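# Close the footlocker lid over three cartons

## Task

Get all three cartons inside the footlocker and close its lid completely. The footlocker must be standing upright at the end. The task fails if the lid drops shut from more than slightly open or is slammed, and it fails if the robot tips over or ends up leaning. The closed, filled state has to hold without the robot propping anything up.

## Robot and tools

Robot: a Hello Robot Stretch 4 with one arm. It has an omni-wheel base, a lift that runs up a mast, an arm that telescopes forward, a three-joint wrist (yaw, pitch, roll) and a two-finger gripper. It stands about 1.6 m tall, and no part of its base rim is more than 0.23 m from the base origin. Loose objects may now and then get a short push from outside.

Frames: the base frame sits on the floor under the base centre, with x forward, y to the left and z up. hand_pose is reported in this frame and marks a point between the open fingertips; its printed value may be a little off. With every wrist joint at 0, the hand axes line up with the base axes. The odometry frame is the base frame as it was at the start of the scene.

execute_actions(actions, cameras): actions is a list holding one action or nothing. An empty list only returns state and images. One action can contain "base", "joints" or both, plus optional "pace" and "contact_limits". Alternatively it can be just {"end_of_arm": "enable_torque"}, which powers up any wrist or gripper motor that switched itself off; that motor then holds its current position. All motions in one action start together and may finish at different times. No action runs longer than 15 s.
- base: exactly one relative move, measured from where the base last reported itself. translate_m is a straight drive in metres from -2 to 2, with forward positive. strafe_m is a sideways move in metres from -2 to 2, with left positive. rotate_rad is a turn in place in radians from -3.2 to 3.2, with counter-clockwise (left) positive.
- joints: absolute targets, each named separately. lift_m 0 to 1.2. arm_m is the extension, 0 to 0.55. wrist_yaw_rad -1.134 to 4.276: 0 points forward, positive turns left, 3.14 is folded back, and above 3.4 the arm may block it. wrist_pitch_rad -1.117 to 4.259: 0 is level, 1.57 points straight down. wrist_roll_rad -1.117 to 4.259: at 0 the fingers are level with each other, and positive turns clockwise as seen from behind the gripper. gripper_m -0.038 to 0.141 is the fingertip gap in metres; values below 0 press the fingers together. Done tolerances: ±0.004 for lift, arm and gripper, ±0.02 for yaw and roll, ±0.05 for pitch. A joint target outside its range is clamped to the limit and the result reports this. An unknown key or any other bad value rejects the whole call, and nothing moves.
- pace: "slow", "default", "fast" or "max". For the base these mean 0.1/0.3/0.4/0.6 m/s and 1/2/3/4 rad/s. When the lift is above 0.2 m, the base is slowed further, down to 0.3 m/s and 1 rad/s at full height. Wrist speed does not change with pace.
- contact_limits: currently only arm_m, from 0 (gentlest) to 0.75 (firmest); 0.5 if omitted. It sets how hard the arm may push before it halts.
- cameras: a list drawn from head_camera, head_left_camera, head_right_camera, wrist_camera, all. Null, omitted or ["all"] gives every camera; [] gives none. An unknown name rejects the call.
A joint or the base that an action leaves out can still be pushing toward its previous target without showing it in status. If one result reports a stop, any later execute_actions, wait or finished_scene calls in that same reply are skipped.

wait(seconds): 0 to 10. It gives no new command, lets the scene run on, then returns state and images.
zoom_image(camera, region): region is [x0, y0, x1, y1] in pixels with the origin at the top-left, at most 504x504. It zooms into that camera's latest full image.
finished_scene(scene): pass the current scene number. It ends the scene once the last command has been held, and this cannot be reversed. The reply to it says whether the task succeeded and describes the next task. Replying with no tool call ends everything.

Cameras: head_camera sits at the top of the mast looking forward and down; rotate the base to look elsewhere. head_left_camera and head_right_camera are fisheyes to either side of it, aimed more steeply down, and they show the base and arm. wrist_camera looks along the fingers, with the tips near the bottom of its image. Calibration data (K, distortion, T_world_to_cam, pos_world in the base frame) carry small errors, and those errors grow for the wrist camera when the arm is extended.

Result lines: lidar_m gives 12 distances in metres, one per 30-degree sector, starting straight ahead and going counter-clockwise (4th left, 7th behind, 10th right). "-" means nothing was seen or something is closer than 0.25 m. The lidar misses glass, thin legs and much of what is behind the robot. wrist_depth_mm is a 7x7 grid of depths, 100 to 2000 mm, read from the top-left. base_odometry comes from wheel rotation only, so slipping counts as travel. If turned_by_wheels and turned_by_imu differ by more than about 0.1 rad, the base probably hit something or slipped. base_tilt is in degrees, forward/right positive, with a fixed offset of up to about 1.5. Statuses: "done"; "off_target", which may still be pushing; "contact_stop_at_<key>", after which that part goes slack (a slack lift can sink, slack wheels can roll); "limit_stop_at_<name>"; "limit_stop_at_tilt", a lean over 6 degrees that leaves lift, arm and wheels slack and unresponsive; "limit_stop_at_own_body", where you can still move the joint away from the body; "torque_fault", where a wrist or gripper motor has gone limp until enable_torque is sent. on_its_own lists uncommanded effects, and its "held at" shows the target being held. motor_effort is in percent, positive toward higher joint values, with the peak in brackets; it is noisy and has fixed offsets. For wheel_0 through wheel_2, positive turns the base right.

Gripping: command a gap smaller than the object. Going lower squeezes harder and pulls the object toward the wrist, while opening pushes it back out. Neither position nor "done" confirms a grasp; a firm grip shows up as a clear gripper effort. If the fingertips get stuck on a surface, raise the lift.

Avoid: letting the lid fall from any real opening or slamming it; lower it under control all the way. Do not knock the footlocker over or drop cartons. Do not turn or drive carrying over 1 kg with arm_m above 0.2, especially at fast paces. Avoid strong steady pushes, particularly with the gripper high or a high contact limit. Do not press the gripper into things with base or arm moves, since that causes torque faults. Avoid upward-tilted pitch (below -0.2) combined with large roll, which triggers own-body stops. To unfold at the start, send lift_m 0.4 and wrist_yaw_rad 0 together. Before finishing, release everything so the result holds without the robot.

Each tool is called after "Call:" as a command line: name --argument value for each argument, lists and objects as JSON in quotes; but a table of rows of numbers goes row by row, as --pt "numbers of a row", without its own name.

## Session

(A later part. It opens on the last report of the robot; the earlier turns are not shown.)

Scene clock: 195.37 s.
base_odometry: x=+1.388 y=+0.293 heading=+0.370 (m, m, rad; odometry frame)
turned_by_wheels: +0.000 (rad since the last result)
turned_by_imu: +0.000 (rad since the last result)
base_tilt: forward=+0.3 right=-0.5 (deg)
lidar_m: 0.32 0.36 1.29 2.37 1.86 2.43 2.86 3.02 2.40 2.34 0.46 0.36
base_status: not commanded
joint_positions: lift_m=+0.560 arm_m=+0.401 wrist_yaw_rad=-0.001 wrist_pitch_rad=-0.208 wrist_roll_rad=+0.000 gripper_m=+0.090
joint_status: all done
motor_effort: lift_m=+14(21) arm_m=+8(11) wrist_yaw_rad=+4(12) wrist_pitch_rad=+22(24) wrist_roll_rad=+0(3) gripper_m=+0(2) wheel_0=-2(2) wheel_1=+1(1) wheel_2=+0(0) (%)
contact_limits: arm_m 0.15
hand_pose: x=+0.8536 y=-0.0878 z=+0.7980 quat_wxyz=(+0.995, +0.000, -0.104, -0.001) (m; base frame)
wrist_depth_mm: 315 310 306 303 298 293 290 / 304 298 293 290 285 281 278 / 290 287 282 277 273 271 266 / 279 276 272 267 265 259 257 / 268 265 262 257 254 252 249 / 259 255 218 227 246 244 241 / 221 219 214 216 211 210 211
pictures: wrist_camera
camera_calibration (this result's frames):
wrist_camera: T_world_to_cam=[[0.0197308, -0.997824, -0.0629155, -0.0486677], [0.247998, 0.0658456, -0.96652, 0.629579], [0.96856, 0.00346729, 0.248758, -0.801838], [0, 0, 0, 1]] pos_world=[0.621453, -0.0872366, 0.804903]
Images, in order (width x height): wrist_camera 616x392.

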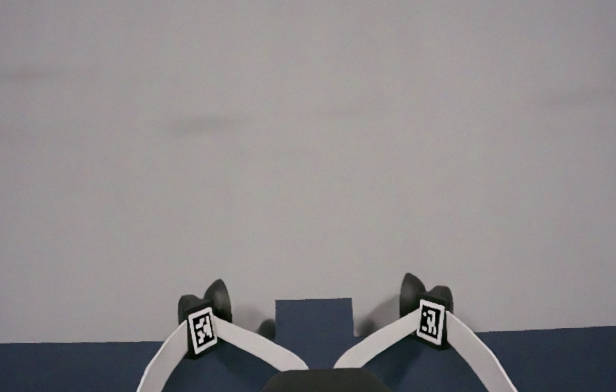

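Call:
execute_actions --actions '[{"joints":{"lift_m":0.566},"pace":"slow"}]' --cameras '[]'

Call:
execute_actions --actions '[{"joints":{"gripper_m":0.01}}]' --cameras '["wrist_camera"]'

Scene clock: 198.90 s.
base_odometry: x=+1.388 y=+0.293 heading=+0.370 (m, m, rad; odometry frame)
turned_by_wheels: +0.000 (rad since the last result)
turned_by_imu: +0.000 (rad since the last result)
base_tilt: forward=+0.3 right=-0.4 (deg)
lidar_m: 0.31 0.34 1.30 2.36 1.88 2.46 2.87 3.01 2.41 2.31 0.48 0.36
base_status: not commanded
joint_positions: lift_m=+0.566 arm_m=+0.401 wrist_yaw_rad=-0.001 wrist_pitch_rad=-0.202 wrist_roll_rad=+0.000 gripper_m=+0.090
joint_status: all done
motor_effort: lift_m=+21(21) arm_m=+8(9) wrist_yaw_rad=+3(5) wrist_pitch_rad=+7(23) wrist_roll_rad=+0(0) gripper_m=-3(2) wheel_0=-3(2) wheel_1=+1(1) wheel_2=+0(0) (%)
hand_pose: x=+0.8541 y=-0.0877 z=+0.8019 quat_wxyz=(+0.995, +0.000, -0.101, +0.000) (m; base frame)
wrist_depth_mm: 310 309 304 298 294 289 285 / 300 296 293 287 283 279 274 / 289 285 279 277 273 268 266 / 278 274 271 266 262 259 257 / 266 265 262 258 254 251 250 / 258 255 220 227 245 242 240 / 221 217 213 215 212 209 211
pictures: none
No camera images: the call's "cameras" was empty. Leave "cameras" out to get every camera's image.

Scene clock: 200.50 s.
base_odometry: x=+1.388 y=+0.293 heading=+0.370 (m, m, rad; odometry frame)
turned_by_wheels: +0.000 (rad since the last result)
turned_by_imu: +0.000 (rad since the last result)
base_tilt: forward=+0.3 right=-0.4 (deg)
lidar_m: 0.33 0.34 1.30 2.37 1.89 2.46 2.87 3.01 2.42 2.32 0.49 0.36
base_status: not commanded
joint_positions: lift_m=+0.566 arm_m=+0.401 wrist_yaw_rad=+0.001 wrist_pitch_rad=-0.205 wrist_roll_rad=+0.000 gripper_m=+0.010
joint_status: all done
motor_effort: lift_m=+20(21) arm_m=+7(8) wrist_yaw_rad=-2(2) wrist_pitch_rad=+16(16) wrist_roll_rad=+1(0) gripper_m=-16(18) wheel_0=-2(2) wheel_1=+1(1) wheel_2=+0(0) (%)
hand_pose: x=+0.8542 y=-0.0872 z=+0.8028 quat_wxyz=(+0.995, +0.000, -0.102, +0.000) (m; base frame)
wrist_depth_mm: 315 310 303 298 294 290 286 / 303 298 293 286 283 279 274 / 289 286 282 277 273 268 266 / 278 274 271 266 262 259 257 / 267 265 260 258 254 251 247 / 258 255 251 219 200 242 239 / 213 211 207 211 206 161 206
pictures: wrist_camera
camera_calibration (this result's frames):
wrist_camera: T_world_to_cam=[[0.0217463, -0.997774, -0.0630345, -0.0493869], [0.245174, 0.0664465, -0.967199, 0.637005], [0.969235, 0.00557859, 0.246073, -0.801858], [0, 0, 0, 1]] pos_world=[0.622086, -0.0871305, 0.810314]
Images, in order (width x height): wrist_camera 616x392.

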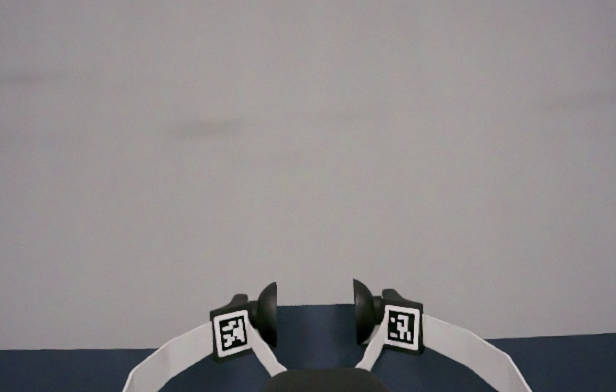

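Call:
execute_actions --actions '[{"joints":{"lift_m":0.571,"arm_m":0.305,"gripper_m":0.0},"pace":"slow"}]' --cameras '["wrist_camera","head_camera"]'

Scene clock: 222.30 s.
base_odometry: x=+1.388 y=+0.293 heading=+0.370 (m, m, rad; odometry frame)
turned_by_wheels: +0.000 (rad since the last result)
turned_by_imu: +0.000 (rad since the last result)
base_tilt: forward=+0.2 right=-0.4 (deg)
lidar_m: 0.32 0.37 1.27 2.36 1.88 2.39 2.87 3.03 2.38 2.32 0.47 0.35
base_status: not commanded
joint_positions: lift_m=+0.571 arm_m=+0.306 wrist_yaw_rad=+0.001 wrist_pitch_rad=-0.201 wrist_roll_rad=+0.000 gripper_m=+0.000
joint_status: all done
motor_effort: lift_m=+21(22) arm_m=-7(7) wrist_yaw_rad=-3(3) wrist_pitch_rad=+3(15) wrist_roll_rad=+0(0) gripper_m=-18(19) wheel_0=-2(3) wheel_1=+1(1) wheel_2=+0(0) (%)
hand_pose: x=+0.7600 y=-0.0871 z=+0.8065 quat_wxyz=(+0.995, +0.000, -0.100, +0.001) (m; base frame)
wrist_depth_mm: 427 421 415 404 402 394 389 / 413 404 399 392 387 379 373 / 394 389 384 377 373 368 362 / 379 375 370 364 357 353 349 / 368 364 355 351 347 342 338 / 353 349 216 214 200 329 327 / 216 213 211 211 208 157 208
pictures: head_camera, wrist_camera
camera_calibration (this result's frames):
wrist_camera: T_world_to_cam=[[0.0218963, -0.997766, -0.0631197, -0.0470284], [0.241119, 0.0665415, -0.968212, 0.66764], [0.970249, 0.00598087, 0.242037, -0.708912], [0, 0, 0, 1]] pos_world=[0.52787, -0.0871092, 0.815031]
Images, in order (width x height): head_camera 420x560, wrist_camera 616x392.

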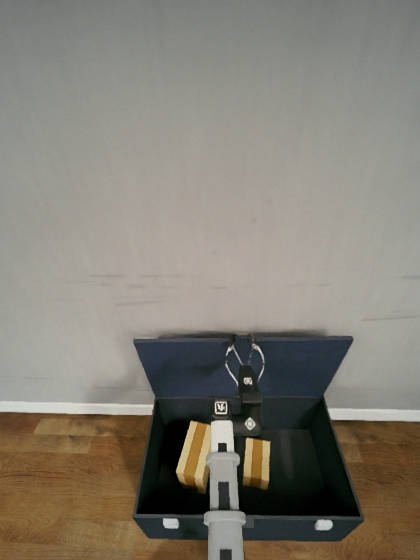

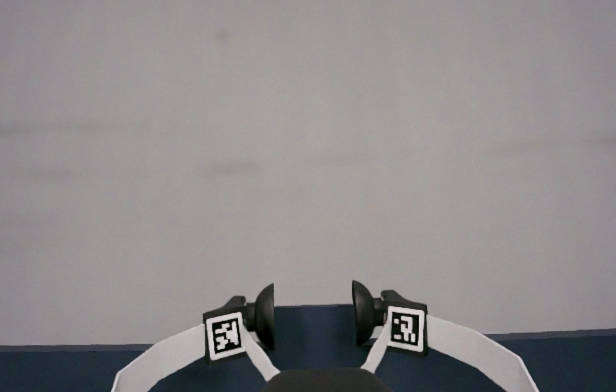

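Call:
execute_actions --actions '[{"joints":{"lift_m":0.562,"arm_m":0.24,"gripper_m":-0.015},"pace":"slow"}]' --cameras '["wrist_camera"]'

Scene clock: 241.67 s.
base_odometry: x=+1.388 y=+0.293 heading=+0.370 (m, m, rad; odometry frame)
turned_by_wheels: +0.000 (rad since the last result)
turned_by_imu: +0.000 (rad since the last result)
base_tilt: forward=+0.3 right=-0.4 (deg)
lidar_m: 0.32 0.35 1.28 2.36 1.87 2.42 2.84 3.03 2.40 2.33 0.49 0.36
base_status: not commanded
joint_positions: lift_m=+0.562 arm_m=+0.241 wrist_yaw_rad=+0.002 wrist_pitch_rad=-0.197 wrist_roll_rad=+0.000 gripper_m=-0.014
joint_status: all done
motor_effort: lift_m=+15(20) arm_m=-7(7) wrist_yaw_rad=-4(4) wrist_pitch_rad=-9(27) wrist_roll_rad=+0(1) gripper_m=-22(22) wheel_0=-2(2) wheel_1=+1(1) wheel_2=+0(0) (%)
hand_pose: x=+0.6952 y=-0.0870 z=+0.7969 quat_wxyz=(+0.995, +0.000, -0.098, +0.001) (m; base frame)
wrist_depth_mm: 508 500 488 480 469 462 459 / 484 477 466 459 459 449 442 / 466 462 455 445 436 433 427 / 452 445 439 430 427 415 415 / 436 430 424 413 413 407 402 / 421 415 407 212 198 392 389 / 216 157 198 211 209 159 208
pictures: wrist_camera
camera_calibration (this result's frames):
wrist_camera: T_world_to_cam=[[0.0221299, -0.997759, -0.0631464, -0.0462192], [0.23743, 0.0665999, -0.969119, 0.677258], [0.971152, 0.00645358, 0.238372, -0.641436], [0, 0, 0, 1]] pos_world=[0.463153, -0.0870815, 0.806326]
Images, in order (width x height): wrist_camera 616x392.

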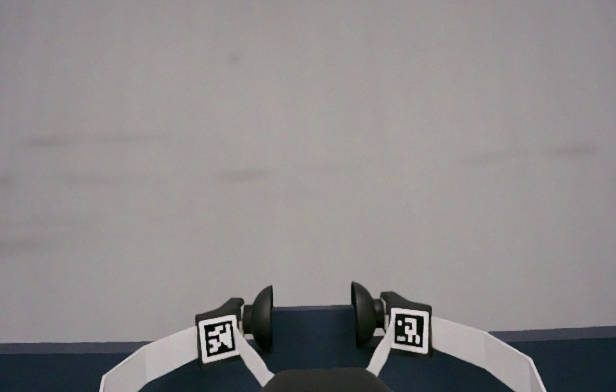

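Call:
execute_actions --actions '[{"joints":{"lift_m":0.542,"arm_m":0.174},"pace":"slow"}]' --cameras '["wrist_camera"]'

Scene clock: 245.37 s.
base_odometry: x=+1.388 y=+0.293 heading=+0.370 (m, m, rad; odometry frame)
turned_by_wheels: +0.000 (rad since the last result)
turned_by_imu: +0.000 (rad since the last result)
base_tilt: forward=+0.2 right=-0.4 (deg)
lidar_m: 0.33 0.34 1.32 2.38 1.87 2.44 2.86 3.03 2.41 2.33 0.49 0.34
base_status: not commanded
joint_positions: lift_m=+0.542 arm_m=+0.175 wrist_yaw_rad=+0.002 wrist_pitch_rad=-0.194 wrist_roll_rad=+0.000 gripper_m=-0.014
joint_status: all done
motor_effort: lift_m=+16(15) arm_m=-7(6) wrist_yaw_rad=-6(7) wrist_pitch_rad=-17(42) wrist_roll_rad=+1(0) gripper_m=-20(19) wheel_0=-3(2) wheel_1=+1(1) wheel_2=+0(0) (%)
hand_pose: x=+0.6295 y=-0.0868 z=+0.7760 quat_wxyz=(+0.995, +0.000, -0.097, +0.001) (m; base frame)
wrist_depth_mm: 580 574 564 554 544 535 525 / 564 549 539 535 530 525 512 / 539 535 521 512 504 500 496 / 517 512 500 500 488 484 480 / 500 496 488 484 477 466 462 / 492 480 469 215 198 452 452 / 220 158 180 213 213 158 211
pictures: wrist_camera
camera_calibration (this result's frames):
wrist_camera: T_world_to_cam=[[0.0226018, -0.997755, -0.0630422, -0.0462669], [0.234403, 0.0665893, -0.969856, 0.675023], [0.971877, 0.00714316, 0.235382, -0.570673], [0, 0, 0, 1]] pos_world=[0.397442, -0.0870359, 0.786084]
Images, in order (width x height): wrist_camera 616x392.

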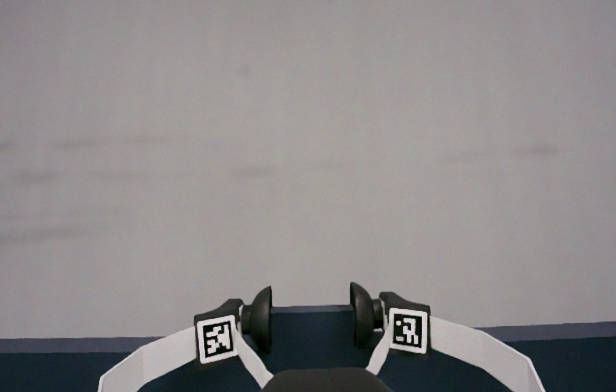

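Call:
execute_actions --actions '[{"base":{"translate_m":-0.064},"joints":{"lift_m":0.511},"pace":"slow"}]' --cameras '["wrist_camera"]'

Scene clock: 254.73 s.
base_odometry: x=+1.328 y=+0.270 heading=+0.370 (m, m, rad; odometry frame)
turned_by_wheels: +0.000 (rad since the last result)
turned_by_imu: +0.001 (rad since the last result)
base_tilt: forward=+0.3 right=-0.4 (deg)
lidar_m: 0.39 0.42 1.37 2.39 1.87 2.44 2.78 2.98 2.38 2.33 0.58 0.42
base_status: done
joint_positions: lift_m=+0.511 arm_m=+0.175 wrist_yaw_rad=+0.003 wrist_pitch_rad=-0.191 wrist_roll_rad=+0.000 gripper_m=-0.014
joint_status: all done
on_its_own: wrist_pitch_rad is at rest, and its effort (-26) is outside its rest range (-23 to +23)
motor_effort: lift_m=+17(16) arm_m=-4(7) wrist_yaw_rad=-8(9) wrist_pitch_rad=-26(49) wrist_roll_rad=+0(1) gripper_m=-22(20) wheel_0=-3(6) wheel_1=-4(4) wheel_2=+8(8) (%)
hand_pose: x=+0.6293 y=-0.0866 z=+0.7440 quat_wxyz=(+0.995, +0.000, -0.095, +0.002) (m; base frame)
wrist_depth_mm: 661 647 634 627 615 597 597 / 634 627 615 603 591 585 574 / 609 603 597 585 574 569 559 / 591 585 574 564 559 549 535 / 569 564 554 544 539 535 525 / 554 544 530 213 198 508 508 / 225 158 180 216 216 158 215
pictures: wrist_camera
camera_calibration (this result's frames):
wrist_camera: T_world_to_cam=[[0.023094, -0.997747, -0.0629848, -0.0484268], [0.231345, 0.0666251, -0.970588, 0.646533], [0.972598, 0.00784353, 0.232363, -0.561096], [0, 0, 0, 1]] pos_world=[0.397266, -0.0869921, 0.754845]
Images, in order (width x height): wrist_camera 616x392.

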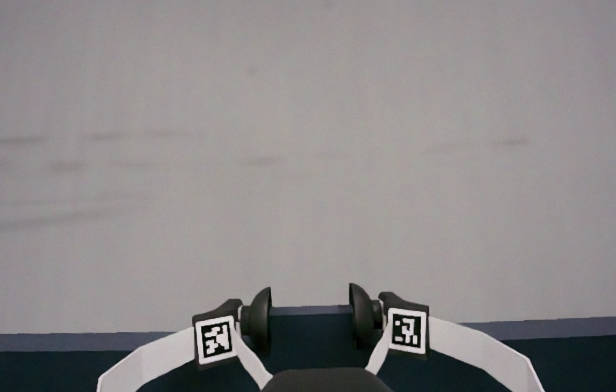

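Call:
execute_actions --actions '[{"base":{"translate_m":-0.022},"joints":{"lift_m":0.462,"arm_m":0.133},"pace":"slow"}]' --cameras '["wrist_camera"]'

Scene clock: 265.10 s.
base_odometry: x=+1.308 y=+0.262 heading=+0.370 (m, m, rad; odometry frame)
turned_by_wheels: +0.000 (rad since the last result)
turned_by_imu: +0.000 (rad since the last result)
base_tilt: forward=+0.3 right=-0.3 (deg)
lidar_m: 0.41 0.42 1.41 2.37 1.86 2.42 2.76 2.96 2.41 2.34 0.61 0.44
base_status: done
joint_positions: lift_m=+0.462 arm_m=+0.134 wrist_yaw_rad=+0.003 wrist_pitch_rad=-0.193 wrist_roll_rad=+0.000 gripper_m=-0.014
joint_status: all done
motor_effort: lift_m=+16(16) arm_m=-7(8) wrist_yaw_rad=-9(9) wrist_pitch_rad=-18(27) wrist_roll_rad=+2(2) gripper_m=-22(20) wheel_0=-2(4) wheel_1=-3(5) wheel_2=+7(11) (%)
hand_pose: x=+0.5886 y=-0.0865 z=+0.6959 quat_wxyz=(+0.995, +0.000, -0.097, +0.002) (m; base frame)
wrist_depth_mm: 741 732 715 699 683 668 661 / 707 691 699 676 654 654 647 / 683 668 661 647 634 627 627 / 661 647 640 627 621 615 603 / 634 627 615 609 597 597 585 / 615 615 205 212 199 569 564 / 229 159 193 220 220 157 220
pictures: wrist_camera
camera_calibration (this result's frames):
wrist_camera: T_world_to_cam=[[0.0233688, -0.997758, -0.062717, -0.0508289], [0.233924, 0.0664499, -0.969981, 0.607227], [0.971974, 0.00799624, 0.234953, -0.511752], [0, 0, 0, 1]] pos_world=[0.356553, -0.086973, 0.706049]
Images, in order (width x height): wrist_camera 616x392.

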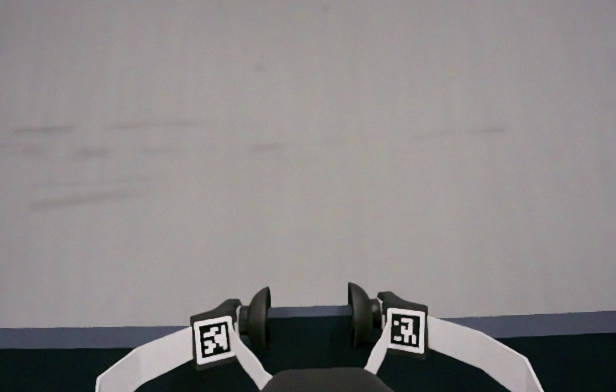

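Call:
execute_actions --actions '[{"base":{"translate_m":-0.01},"joints":{"lift_m":0.402,"arm_m":0.084},"pace":"slow"}]' --cameras '["wrist_camera"]'

Scene clock: 269.57 s.
base_odometry: x=+1.299 y=+0.259 heading=+0.370 (m, m, rad; odometry frame)
turned_by_wheels: +0.000 (rad since the last result)
turned_by_imu: +0.000 (rad since the last result)
base_tilt: forward=+0.3 right=-0.5 (deg)
lidar_m: 0.43 0.45 1.39 2.38 1.85 2.43 2.74 2.95 2.41 2.33 0.61 0.43
base_status: done
joint_positions: lift_m=+0.402 arm_m=+0.085 wrist_yaw_rad=+0.004 wrist_pitch_rad=-0.190 wrist_roll_rad=-0.001 gripper_m=-0.014
joint_status: all done
on_its_own: wrist_pitch_rad is at rest, and its effort (-29) is outside its rest range (-23 to +23)
motor_effort: lift_m=+17(16) arm_m=-8(9) wrist_yaw_rad=-12(12) wrist_pitch_rad=-29(27) wrist_roll_rad=+3(2) gripper_m=-22(23) wheel_0=+0(5) wheel_1=-3(4) wheel_2=+4(11) (%)
hand_pose: x=+0.5400 y=-0.0862 z=+0.6348 quat_wxyz=(+0.995, +0.000, -0.095, +0.002) (m; base frame)
wrist_depth_mm: 809 788 778 768 741 741 723 / 778 759 759 741 723 715 707 / 750 732 732 723 699 691 683 / 723 707 699 691 683 668 661 / 699 683 676 668 661 647 640 / 676 668 205 223 198 627 621 / 239 159 179 228 229 157 238
pictures: wrist_camera
camera_calibration (this result's frames):
wrist_camera: T_world_to_cam=[[0.024267, -0.997744, -0.0626, -0.0537551], [0.230438, 0.0665149, -0.970811, 0.561732], [0.972784, 0.00913331, 0.231532, -0.448385], [0, 0, 0, 1]] pos_world=[0.308043, -0.086902, 0.645786]
Images, in order (width x height): wrist_camera 616x392.

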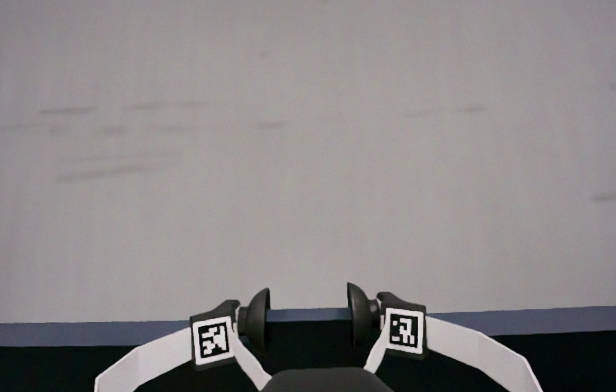

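Call:
execute_actions --actions '[{"base":{"strafe_m":0.005},"joints":{"lift_m":0.335,"arm_m":0.04,"gripper_m":-0.03},"pace":"slow"}]' --cameras '["wrist_camera"]'

Scene clock: 275.20 s.
base_odometry: x=+1.297 y=+0.263 heading=+0.370 (m, m, rad; odometry frame)
turned_by_wheels: +0.000 (rad since the last result)
turned_by_imu: +0.000 (rad since the last result)
base_tilt: forward=+0.3 right=-0.4 (deg)
lidar_m: 0.42 0.45 1.41 2.37 1.84 2.43 2.75 2.94 2.41 2.33 0.64 0.44
base_status: done
joint_positions: lift_m=+0.335 arm_m=+0.042 wrist_yaw_rad=+0.004 wrist_pitch_rad=-0.184 wrist_roll_rad=-0.001 gripper_m=-0.029
joint_status: all done
on_its_own: wrist_pitch_rad is at rest, and its effort (-43) is outside its rest range (-23 to +23)
motor_effort: lift_m=+18(18) arm_m=-10(11) wrist_yaw_rad=-10(12) wrist_pitch_rad=-43(43) wrist_roll_rad=+4(3) gripper_m=-26(28) wheel_0=-6(5) wheel_1=+6(7) wheel_2=+0(2) (%)
hand_pose: x=+0.4967 y=-0.0864 z=+0.5661 quat_wxyz=(+0.996, +0.000, -0.092, +0.002) (m; base frame)
wrist_depth_mm: 842 842 820 809 798 788 768 / 831 820 798 768 768 759 741 / 798 788 768 768 741 732 732 / 768 768 750 732 715 707 707 / 750 732 715 715 699 691 683 / 723 707 231 691 196 676 442 / 253 158 175 229 237 165 246
pictures: wrist_camera
camera_calibration (this result's frames):
wrist_camera: T_world_to_cam=[[0.023204, -0.997762, -0.0627069, -0.0566178], [0.225219, 0.0663285, -0.972048, 0.508363], [0.974032, 0.00843261, 0.226254, -0.388002], [0, 0, 0, 1]] pos_world=[0.264747, -0.0869382, 0.57839]
Images, in order (width x height): wrist_camera 616x392.

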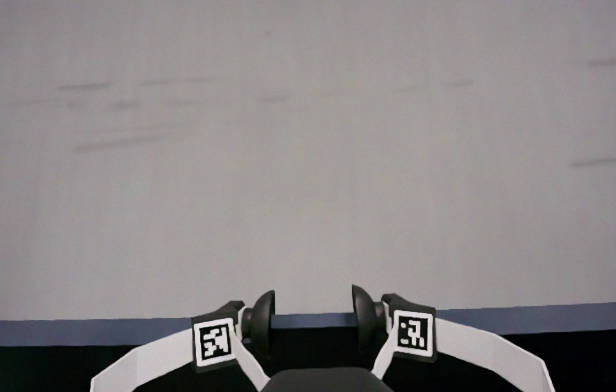

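Call:
execute_actions --actions '[{"joints":{"lift_m":0.297,"arm_m":0.025},"pace":"slow"}]' --cameras '[]'

Call:
execute_actions --actions '[{"joints":{"lift_m":0.259,"arm_m":0.010},"pace":"slow"}]' --cameras '["wrist_camera"]'

Scene clock: 280.87 s.
base_odometry: x=+1.297 y=+0.263 heading=+0.370 (m, m, rad; odometry frame)
turned_by_wheels: +0.000 (rad since the last result)
turned_by_imu: +0.000 (rad since the last result)
base_tilt: forward=+0.3 right=-0.5 (deg)
lidar_m: 0.42 0.44 1.41 2.38 1.85 2.43 2.73 2.92 2.41 2.32 0.62 0.46
base_status: not commanded
joint_positions: lift_m=+0.297 arm_m=+0.027 wrist_yaw_rad=+0.003 wrist_pitch_rad=-0.189 wrist_roll_rad=-0.001 gripper_m=-0.029
joint_status: all done
on_its_own: wrist_pitch_rad is at rest, and its effort (-28) is outside its rest range (-23 to +23)
motor_effort: lift_m=+17(19) arm_m=-8(10) wrist_yaw_rad=-8(11) wrist_pitch_rad=-28(43) wrist_roll_rad=+2(1) gripper_m=-24(28) wheel_0=-5(5) wheel_1=+6(6) wheel_2=+0(0) (%)
hand_pose: x=+0.4810 y=-0.0866 z=+0.5296 quat_wxyz=(+0.996, +0.000, -0.095, +0.001) (m; base frame)
wrist_depth_mm: 878 866 842 831 809 809 788 / 854 820 820 809 798 778 768 / 820 798 798 768 759 759 750 / 798 768 759 750 750 723 723 / 759 750 732 732 723 707 699 / 732 732 230 699 196 225 449 / 272 158 175 237 251 160 266
pictures: none
No camera images: the call's "cameras" was empty. Leave "cameras" out to get every camera's image.

Scene clock: 282.03 s.
base_odometry: x=+1.297 y=+0.263 heading=+0.370 (m, m, rad; odometry frame)
turned_by_wheels: +0.000 (rad since the last result)
turned_by_imu: +0.000 (rad since the last result)
base_tilt: forward=+0.3 right=-0.3 (deg)
lidar_m: 0.42 0.45 1.41 2.38 1.84 2.45 2.72 2.91 2.41 2.33 0.61 0.45
base_status: not commanded
joint_positions: lift_m=+0.259 arm_m=+0.012 wrist_yaw_rad=+0.004 wrist_pitch_rad=-0.189 wrist_roll_rad=-0.001 gripper_m=-0.029
joint_status: all done
on_its_own: wrist_pitch_rad is at rest, and its effort (-32) is outside its rest range (-23 to +23)
motor_effort: lift_m=+16(18) arm_m=-9(10) wrist_yaw_rad=-10(10) wrist_pitch_rad=-32(35) wrist_roll_rad=+3(2) gripper_m=-25(25) wheel_0=-5(5) wheel_1=+6(6) wheel_2=+0(0) (%)
hand_pose: x=+0.4662 y=-0.0864 z=+0.4914 quat_wxyz=(+0.996, +0.000, -0.094, +0.002) (m; base frame)
wrist_depth_mm: 891 891 854 831 842 831 809 / 854 854 842 831 820 798 788 / 831 809 820 798 768 778 750 / 809 788 788 768 750 741 732 / 768 759 768 750 732 723 707 / 759 741 230 229 196 224 462 / 324 158 174 258 286 160 325
pictures: wrist_camera
camera_calibration (this result's frames):
wrist_camera: T_world_to_cam=[[0.0233974, -0.997763, -0.0626242, -0.060746], [0.229322, 0.0663275, -0.971088, 0.440242], [0.973069, 0.00835989, 0.23036, -0.342991], [0, 0, 0, 1]] pos_world=[0.234218, -0.0869429, 0.502721]
Images, in order (width x height): wrist_camera 616x392.

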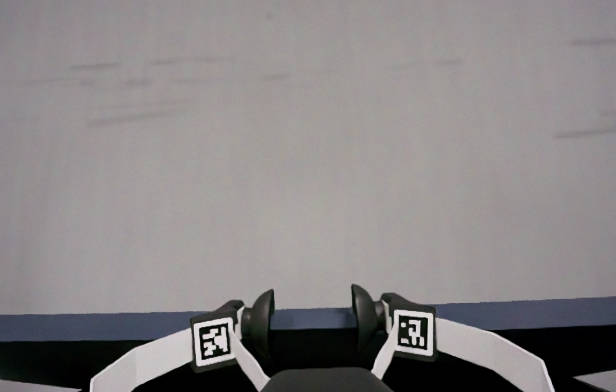

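Call:
execute_actions --actions '[{"base":{"translate_m":-0.018},"joints":{"lift_m":0.194},"pace":"slow"}]' --cameras '["wrist_camera","head_camera"]'

Scene clock: 289.17 s.
base_odometry: x=+1.280 y=+0.257 heading=+0.370 (m, m, rad; odometry frame)
turned_by_wheels: +0.000 (rad since the last result)
turned_by_imu: +0.000 (rad since the last result)
base_tilt: forward=+0.4 right=-0.3 (deg)
lidar_m: 0.42 0.46 1.46 2.34 1.80 2.43 2.74 2.92 2.40 2.33 0.63 0.47
base_status: done
joint_positions: lift_m=+0.194 arm_m=+0.011 wrist_yaw_rad=+0.001 wrist_pitch_rad=-0.195 wrist_roll_rad=-0.001 gripper_m=-0.029
joint_status: all done
motor_effort: lift_m=+15(18) arm_m=-5(9) wrist_yaw_rad=-2(14) wrist_pitch_rad=-13(41) wrist_roll_rad=+1(3) gripper_m=-22(26) wheel_0=-2(7) wheel_1=-6(7) wheel_2=+7(16) (%)
hand_pose: x=+0.4650 y=-0.0872 z=+0.4283 quat_wxyz=(+0.995, +0.000, -0.097, +0.000) (m; base frame)
wrist_depth_mm: 917 917 891 878 842 854 854 / 891 878 854 842 831 820 820 / 854 842 831 820 809 798 768 / 809 809 809 788 759 768 759 / 788 788 778 768 750 732 732 / 778 768 204 228 195 225 224 / 580 159 189 627 615 160 603
pictures: head_camera, wrist_camera
camera_calibration (this result's frames):
wrist_camera: T_world_to_cam=[[0.0210885, -0.997822, -0.0624991, -0.0644214], [0.235563, 0.0657121, -0.969635, 0.375697], [0.97163, 0.00572562, 0.236436, -0.329412], [0, 0, 0, 1]] pos_world=[0.232924, -0.0870828, 0.438148]
Images, in order (width x height): head_camera 420x560, wrist_camera 616x392.

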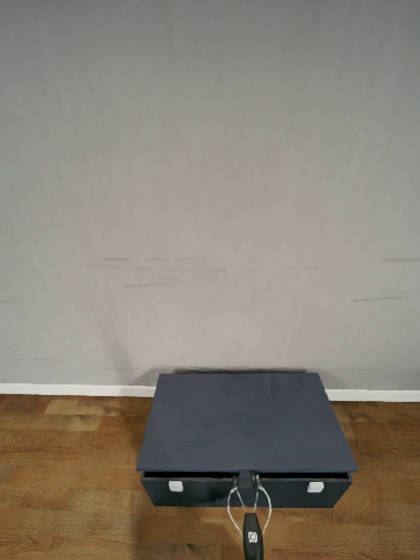

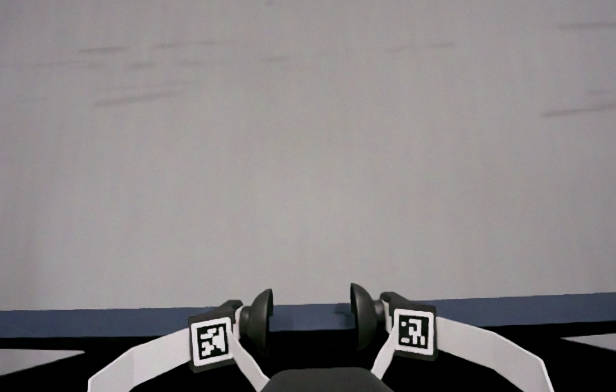

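Call:
execute_actions --actions '[{"base":{"translate_m":-0.013},"joints":{"lift_m":0.14},"pace":"slow"}]' --cameras '["wrist_camera","head_camera"]'

Scene clock: 292.60 s.
base_odometry: x=+1.269 y=+0.252 heading=+0.370 (m, m, rad; odometry frame)
turned_by_wheels: +0.000 (rad since the last result)
turned_by_imu: +0.000 (rad since the last result)
base_tilt: forward=+0.2 right=-0.5 (deg)
lidar_m: 0.42 0.47 1.48 2.38 1.84 2.48 2.73 2.91 2.39 2.34 0.66 0.47
base_status: done
joint_positions: lift_m=+0.140 arm_m=+0.011 wrist_yaw_rad=+0.004 wrist_pitch_rad=-0.191 wrist_roll_rad=-0.001 gripper_m=-0.029
joint_status: all done
on_its_own: wrist_pitch_rad is at rest, and its effort (-24) is outside its rest range (-23 to +23)
motor_effort: lift_m=+16(15) arm_m=-6(5) wrist_yaw_rad=-10(16) wrist_pitch_rad=-24(33) wrist_roll_rad=+2(2) gripper_m=-24(27) wheel_0=-6(7) wheel_1=-6(7) wheel_2=+11(15) (%)
hand_pose: x=+0.4654 y=-0.0864 z=+0.3732 quat_wxyz=(+0.995, +0.000, -0.095, +0.002) (m; base frame)
wrist_depth_mm: 946 931 904 891 866 854 842 / 891 904 878 842 842 831 809 / 878 854 842 831 809 798 798 / 831 820 809 788 798 768 768 / 820 798 788 768 759 741 759 / 234 232 229 228 195 224 559 / 508 157 175 224 215 160 220
pictures: head_camera, wrist_camera
camera_calibration (this result's frames):
wrist_camera: T_world_to_cam=[[0.0236132, -0.997761, -0.0625755, -0.0682341], [0.231695, 0.0663506, -0.970523, 0.324277], [0.972502, 0.00841872, 0.232743, -0.315616], [0, 0, 0, 1]] pos_world=[0.233415, -0.0869402, 0.383906]
Images, in order (width x height): head_camera 420x560, wrist_camera 616x392.

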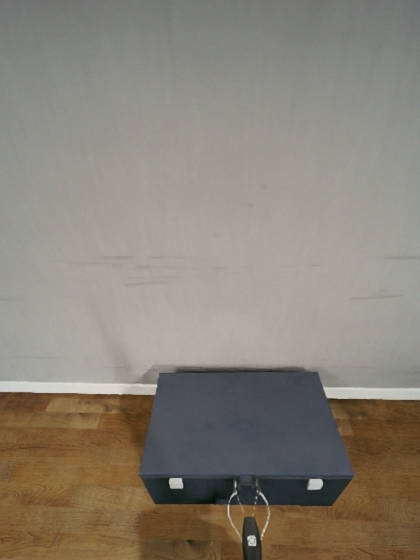

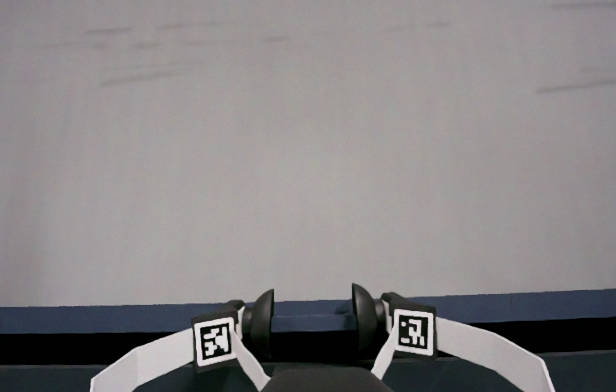

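Call:
execute_actions --actions '[{"joints":{"lift_m":0.12},"pace":"slow"}]' --cameras '["wrist_camera"]'

Scene clock: 295.60 s.
base_odometry: x=+1.269 y=+0.252 heading=+0.370 (m, m, rad; odometry frame)
turned_by_wheels: +0.000 (rad since the last result)
turned_by_imu: +0.000 (rad since the last result)
base_tilt: forward=+0.2 right=-0.4 (deg)
lidar_m: 0.44 0.47 1.47 2.38 1.83 2.44 2.72 2.90 2.40 2.34 0.66 0.48
base_status: not commanded
joint_positions: lift_m=+0.120 arm_m=+0.011 wrist_yaw_rad=+0.002 wrist_pitch_rad=-0.193 wrist_roll_rad=-0.001 gripper_m=-0.029
joint_status: all done
motor_effort: lift_m=+16(16) arm_m=-5(5) wrist_yaw_rad=-7(10) wrist_pitch_rad=-20(23) wrist_roll_rad=+3(3) gripper_m=-23(26) wheel_0=-5(6) wheel_1=-5(5) wheel_2=+10(11) (%)
hand_pose: x=+0.4652 y=-0.0867 z=+0.3537 quat_wxyz=(+0.995, +0.000, -0.096, +0.001) (m; base frame)
wrist_depth_mm: 946 931 917 917 866 866 842 / 891 891 878 854 842 831 820 / 866 854 854 842 820 798 798 / 842 831 820 798 788 778 759 / 798 798 788 778 759 750 741 / 234 230 229 227 195 224 224 / 227 158 175 216 216 160 216
pictures: wrist_camera
camera_calibration (this result's frames):
wrist_camera: T_world_to_cam=[[0.022571, -0.997787, -0.062541, -0.0693062], [0.233454, 0.0660878, -0.970119, 0.30443], [0.972106, 0.00729612, 0.234429, -0.311393], [0, 0, 0, 1]] pos_world=[0.233201, -0.0869999, 0.363998]
Images, in order (width x height): wrist_camera 616x392.

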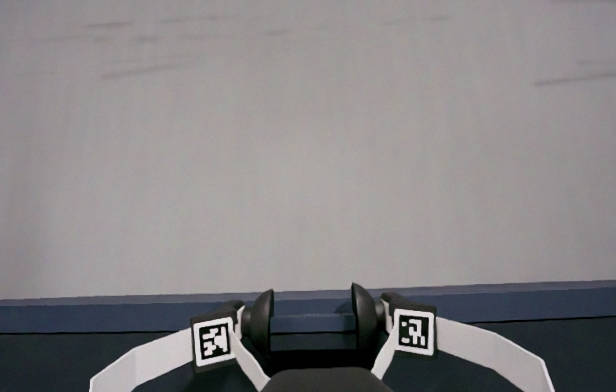

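Nearly shut; lower a little more until the load is off.

Call:
execute_actions --actions '[{"joints":{"lift_m":0.113},"pace":"slow"}]' --cameras '["wrist_camera"]'

Scene clock: 297.83 s.
base_odometry: x=+1.269 y=+0.252 heading=+0.370 (m, m, rad; odometry frame)
turned_by_wheels: +0.000 (rad since the last result)
turned_by_imu: +0.000 (rad since the last result)
base_tilt: forward=+0.4 right=-0.3 (deg)
lidar_m: 0.43 0.48 1.45 2.38 1.81 2.44 2.73 2.92 2.38 2.33 0.65 0.47
base_status: not commanded
joint_positions: lift_m=+0.113 arm_m=+0.011 wrist_yaw_rad=+0.003 wrist_pitch_rad=-0.199 wrist_roll_rad=-0.001 gripper_m=-0.029
joint_status: all done
motor_effort: lift_m=+14(17) arm_m=-5(5) wrist_yaw_rad=-8(8) wrist_pitch_rad=+0(21) wrist_roll_rad=+2(2) gripper_m=-22(24) wheel_0=-4(4) wheel_1=-5(5) wheel_2=+9(10) (%)
hand_pose: x=+0.4649 y=-0.0866 z=+0.3487 quat_wxyz=(+0.995, +0.000, -0.099, +0.001) (m; base frame)
wrist_depth_mm: 946 931 917 904 878 866 842 / 904 891 866 866 842 831 842 / 878 854 842 831 820 798 798 / 842 820 809 798 788 788 778 / 809 809 788 778 768 759 741 / 234 231 229 227 195 224 223 / 226 158 175 216 216 160 215
pictures: wrist_camera
camera_calibration (this result's frames):
wrist_camera: T_world_to_cam=[[0.0234066, -0.997776, -0.0624111, -0.0699191], [0.239675, 0.0662082, -0.968593, 0.29629], [0.970571, 0.00771311, 0.240692, -0.311354], [0, 0, 0, 1]] pos_world=[0.232814, -0.0869789, 0.357561]
Images, in order (width x height): wrist_camera 616x392.

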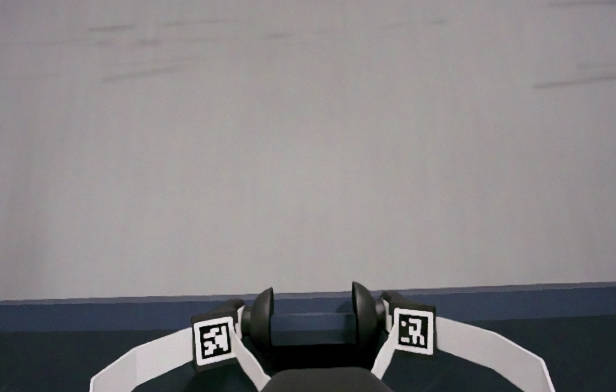

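Call:
execute_actions --actions '[{"base":{"translate_m":-0.02},"joints":{"gripper_m":0.08},"pace":"slow"}]' --cameras '[]'

Call:
execute_actions --actions '[{"base":{"translate_m":-0.15},"joints":{"wrist_pitch_rad":0.0}}]' --cameras '["wrist_camera","head_camera"]'

Scene clock: 305.13 s.
base_odometry: x=+1.250 y=+0.245 heading=+0.370 (m, m, rad; odometry frame)
turned_by_wheels: +0.000 (rad since the last result)
turned_by_imu: +0.000 (rad since the last result)
base_tilt: forward=+0.2 right=-0.4 (deg)
lidar_m: 0.45 0.47 1.50 2.37 1.84 2.41 2.71 2.88 2.41 2.34 0.68 0.48
base_status: done
joint_positions: lift_m=+0.113 arm_m=+0.011 wrist_yaw_rad=-0.003 wrist_pitch_rad=-0.198 wrist_roll_rad=+0.000 gripper_m=+0.080
joint_status: all done
motor_effort: lift_m=+15(15) arm_m=-3(5) wrist_yaw_rad=+8(16) wrist_pitch_rad=-3(7) wrist_roll_rad=+1(2) gripper_m=+2(25) wheel_0=-1(10) wheel_1=-3(8) wheel_2=+1(17) (%)
hand_pose: x=+0.4641 y=-0.0882 z=+0.3482 quat_wxyz=(+0.995, +0.000, -0.099, -0.001) (m; base frame)
wrist_depth_mm: 960 946 931 917 904 891 878 / 931 917 904 866 866 866 866 / 878 891 866 854 854 842 820 / 854 842 831 831 809 798 788 / 820 809 809 778 778 788 778 / 243 241 237 235 204 235 233 / 235 234 228 153 226 225 226
pictures: none
No camera images: the call's "cameras" was empty. Leave "cameras" out to get every camera's image.

Scene clock: 306.97 s.
base_odometry: x=+1.110 y=+0.191 heading=+0.370 (m, m, rad; odometry frame)
turned_by_wheels: +0.000 (rad since the last result)
turned_by_imu: +0.000 (rad since the last result)
base_tilt: forward=+0.3 right=-0.4 (deg)
lidar_m: 0.58 0.62 1.69 2.31 1.76 2.43 2.55 2.74 2.41 2.32 1.55 0.64
base_status: done
joint_positions: lift_m=+0.113 arm_m=+0.010 wrist_yaw_rad=+0.000 wrist_pitch_rad=+0.002 wrist_roll_rad=+0.000 gripper_m=+0.080
joint_status: all done
motor_effort: lift_m=+14(15) arm_m=-2(3) wrist_yaw_rad=+1(14) wrist_pitch_rad=-4(41) wrist_roll_rad=+1(1) gripper_m=-2(1) wheel_0=-3(8) wheel_1=-5(7) wheel_2=+5(12) (%)
hand_pose: x=+0.4698 y=-0.0875 z=+0.2910 quat_wxyz=(+1.000, +0.000, +0.001, +0.000) (m; base frame)
wrist_depth_mm: 991 976 960 960 946 917 931 / 991 976 976 946 931 931 931 / 976 960 946 946 931 917 931 / 991 976 946 931 931 917 384 / 379 392 387 387 382 384 368 / 392 389 384 384 216 377 377 / 392 387 384 382 377 379 375
pictures: head_camera, wrist_camera
camera_calibration (this result's frames):
wrist_camera: T_world_to_cam=[[0.00752619, -0.997811, -0.0656954, -0.0660747], [0.0416998, 0.0659533, -0.996951, 0.3405], [0.999102, 0.00476376, 0.0421049, -0.258044], [0, 0, 0, 1]] pos_world=[0.244111, -0.0871579, 0.345986]
Images, in order (width x height): head_camera 420x560, wrist_camera 616x392.

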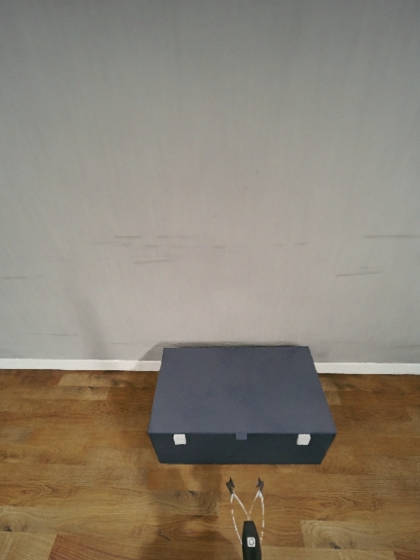

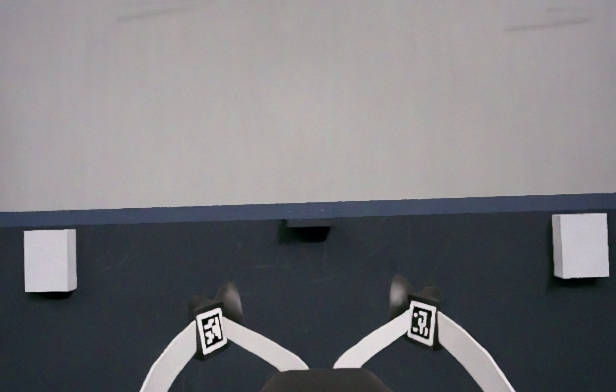

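Call:
finished_scene --scene 1

The scene is finished: the task was done.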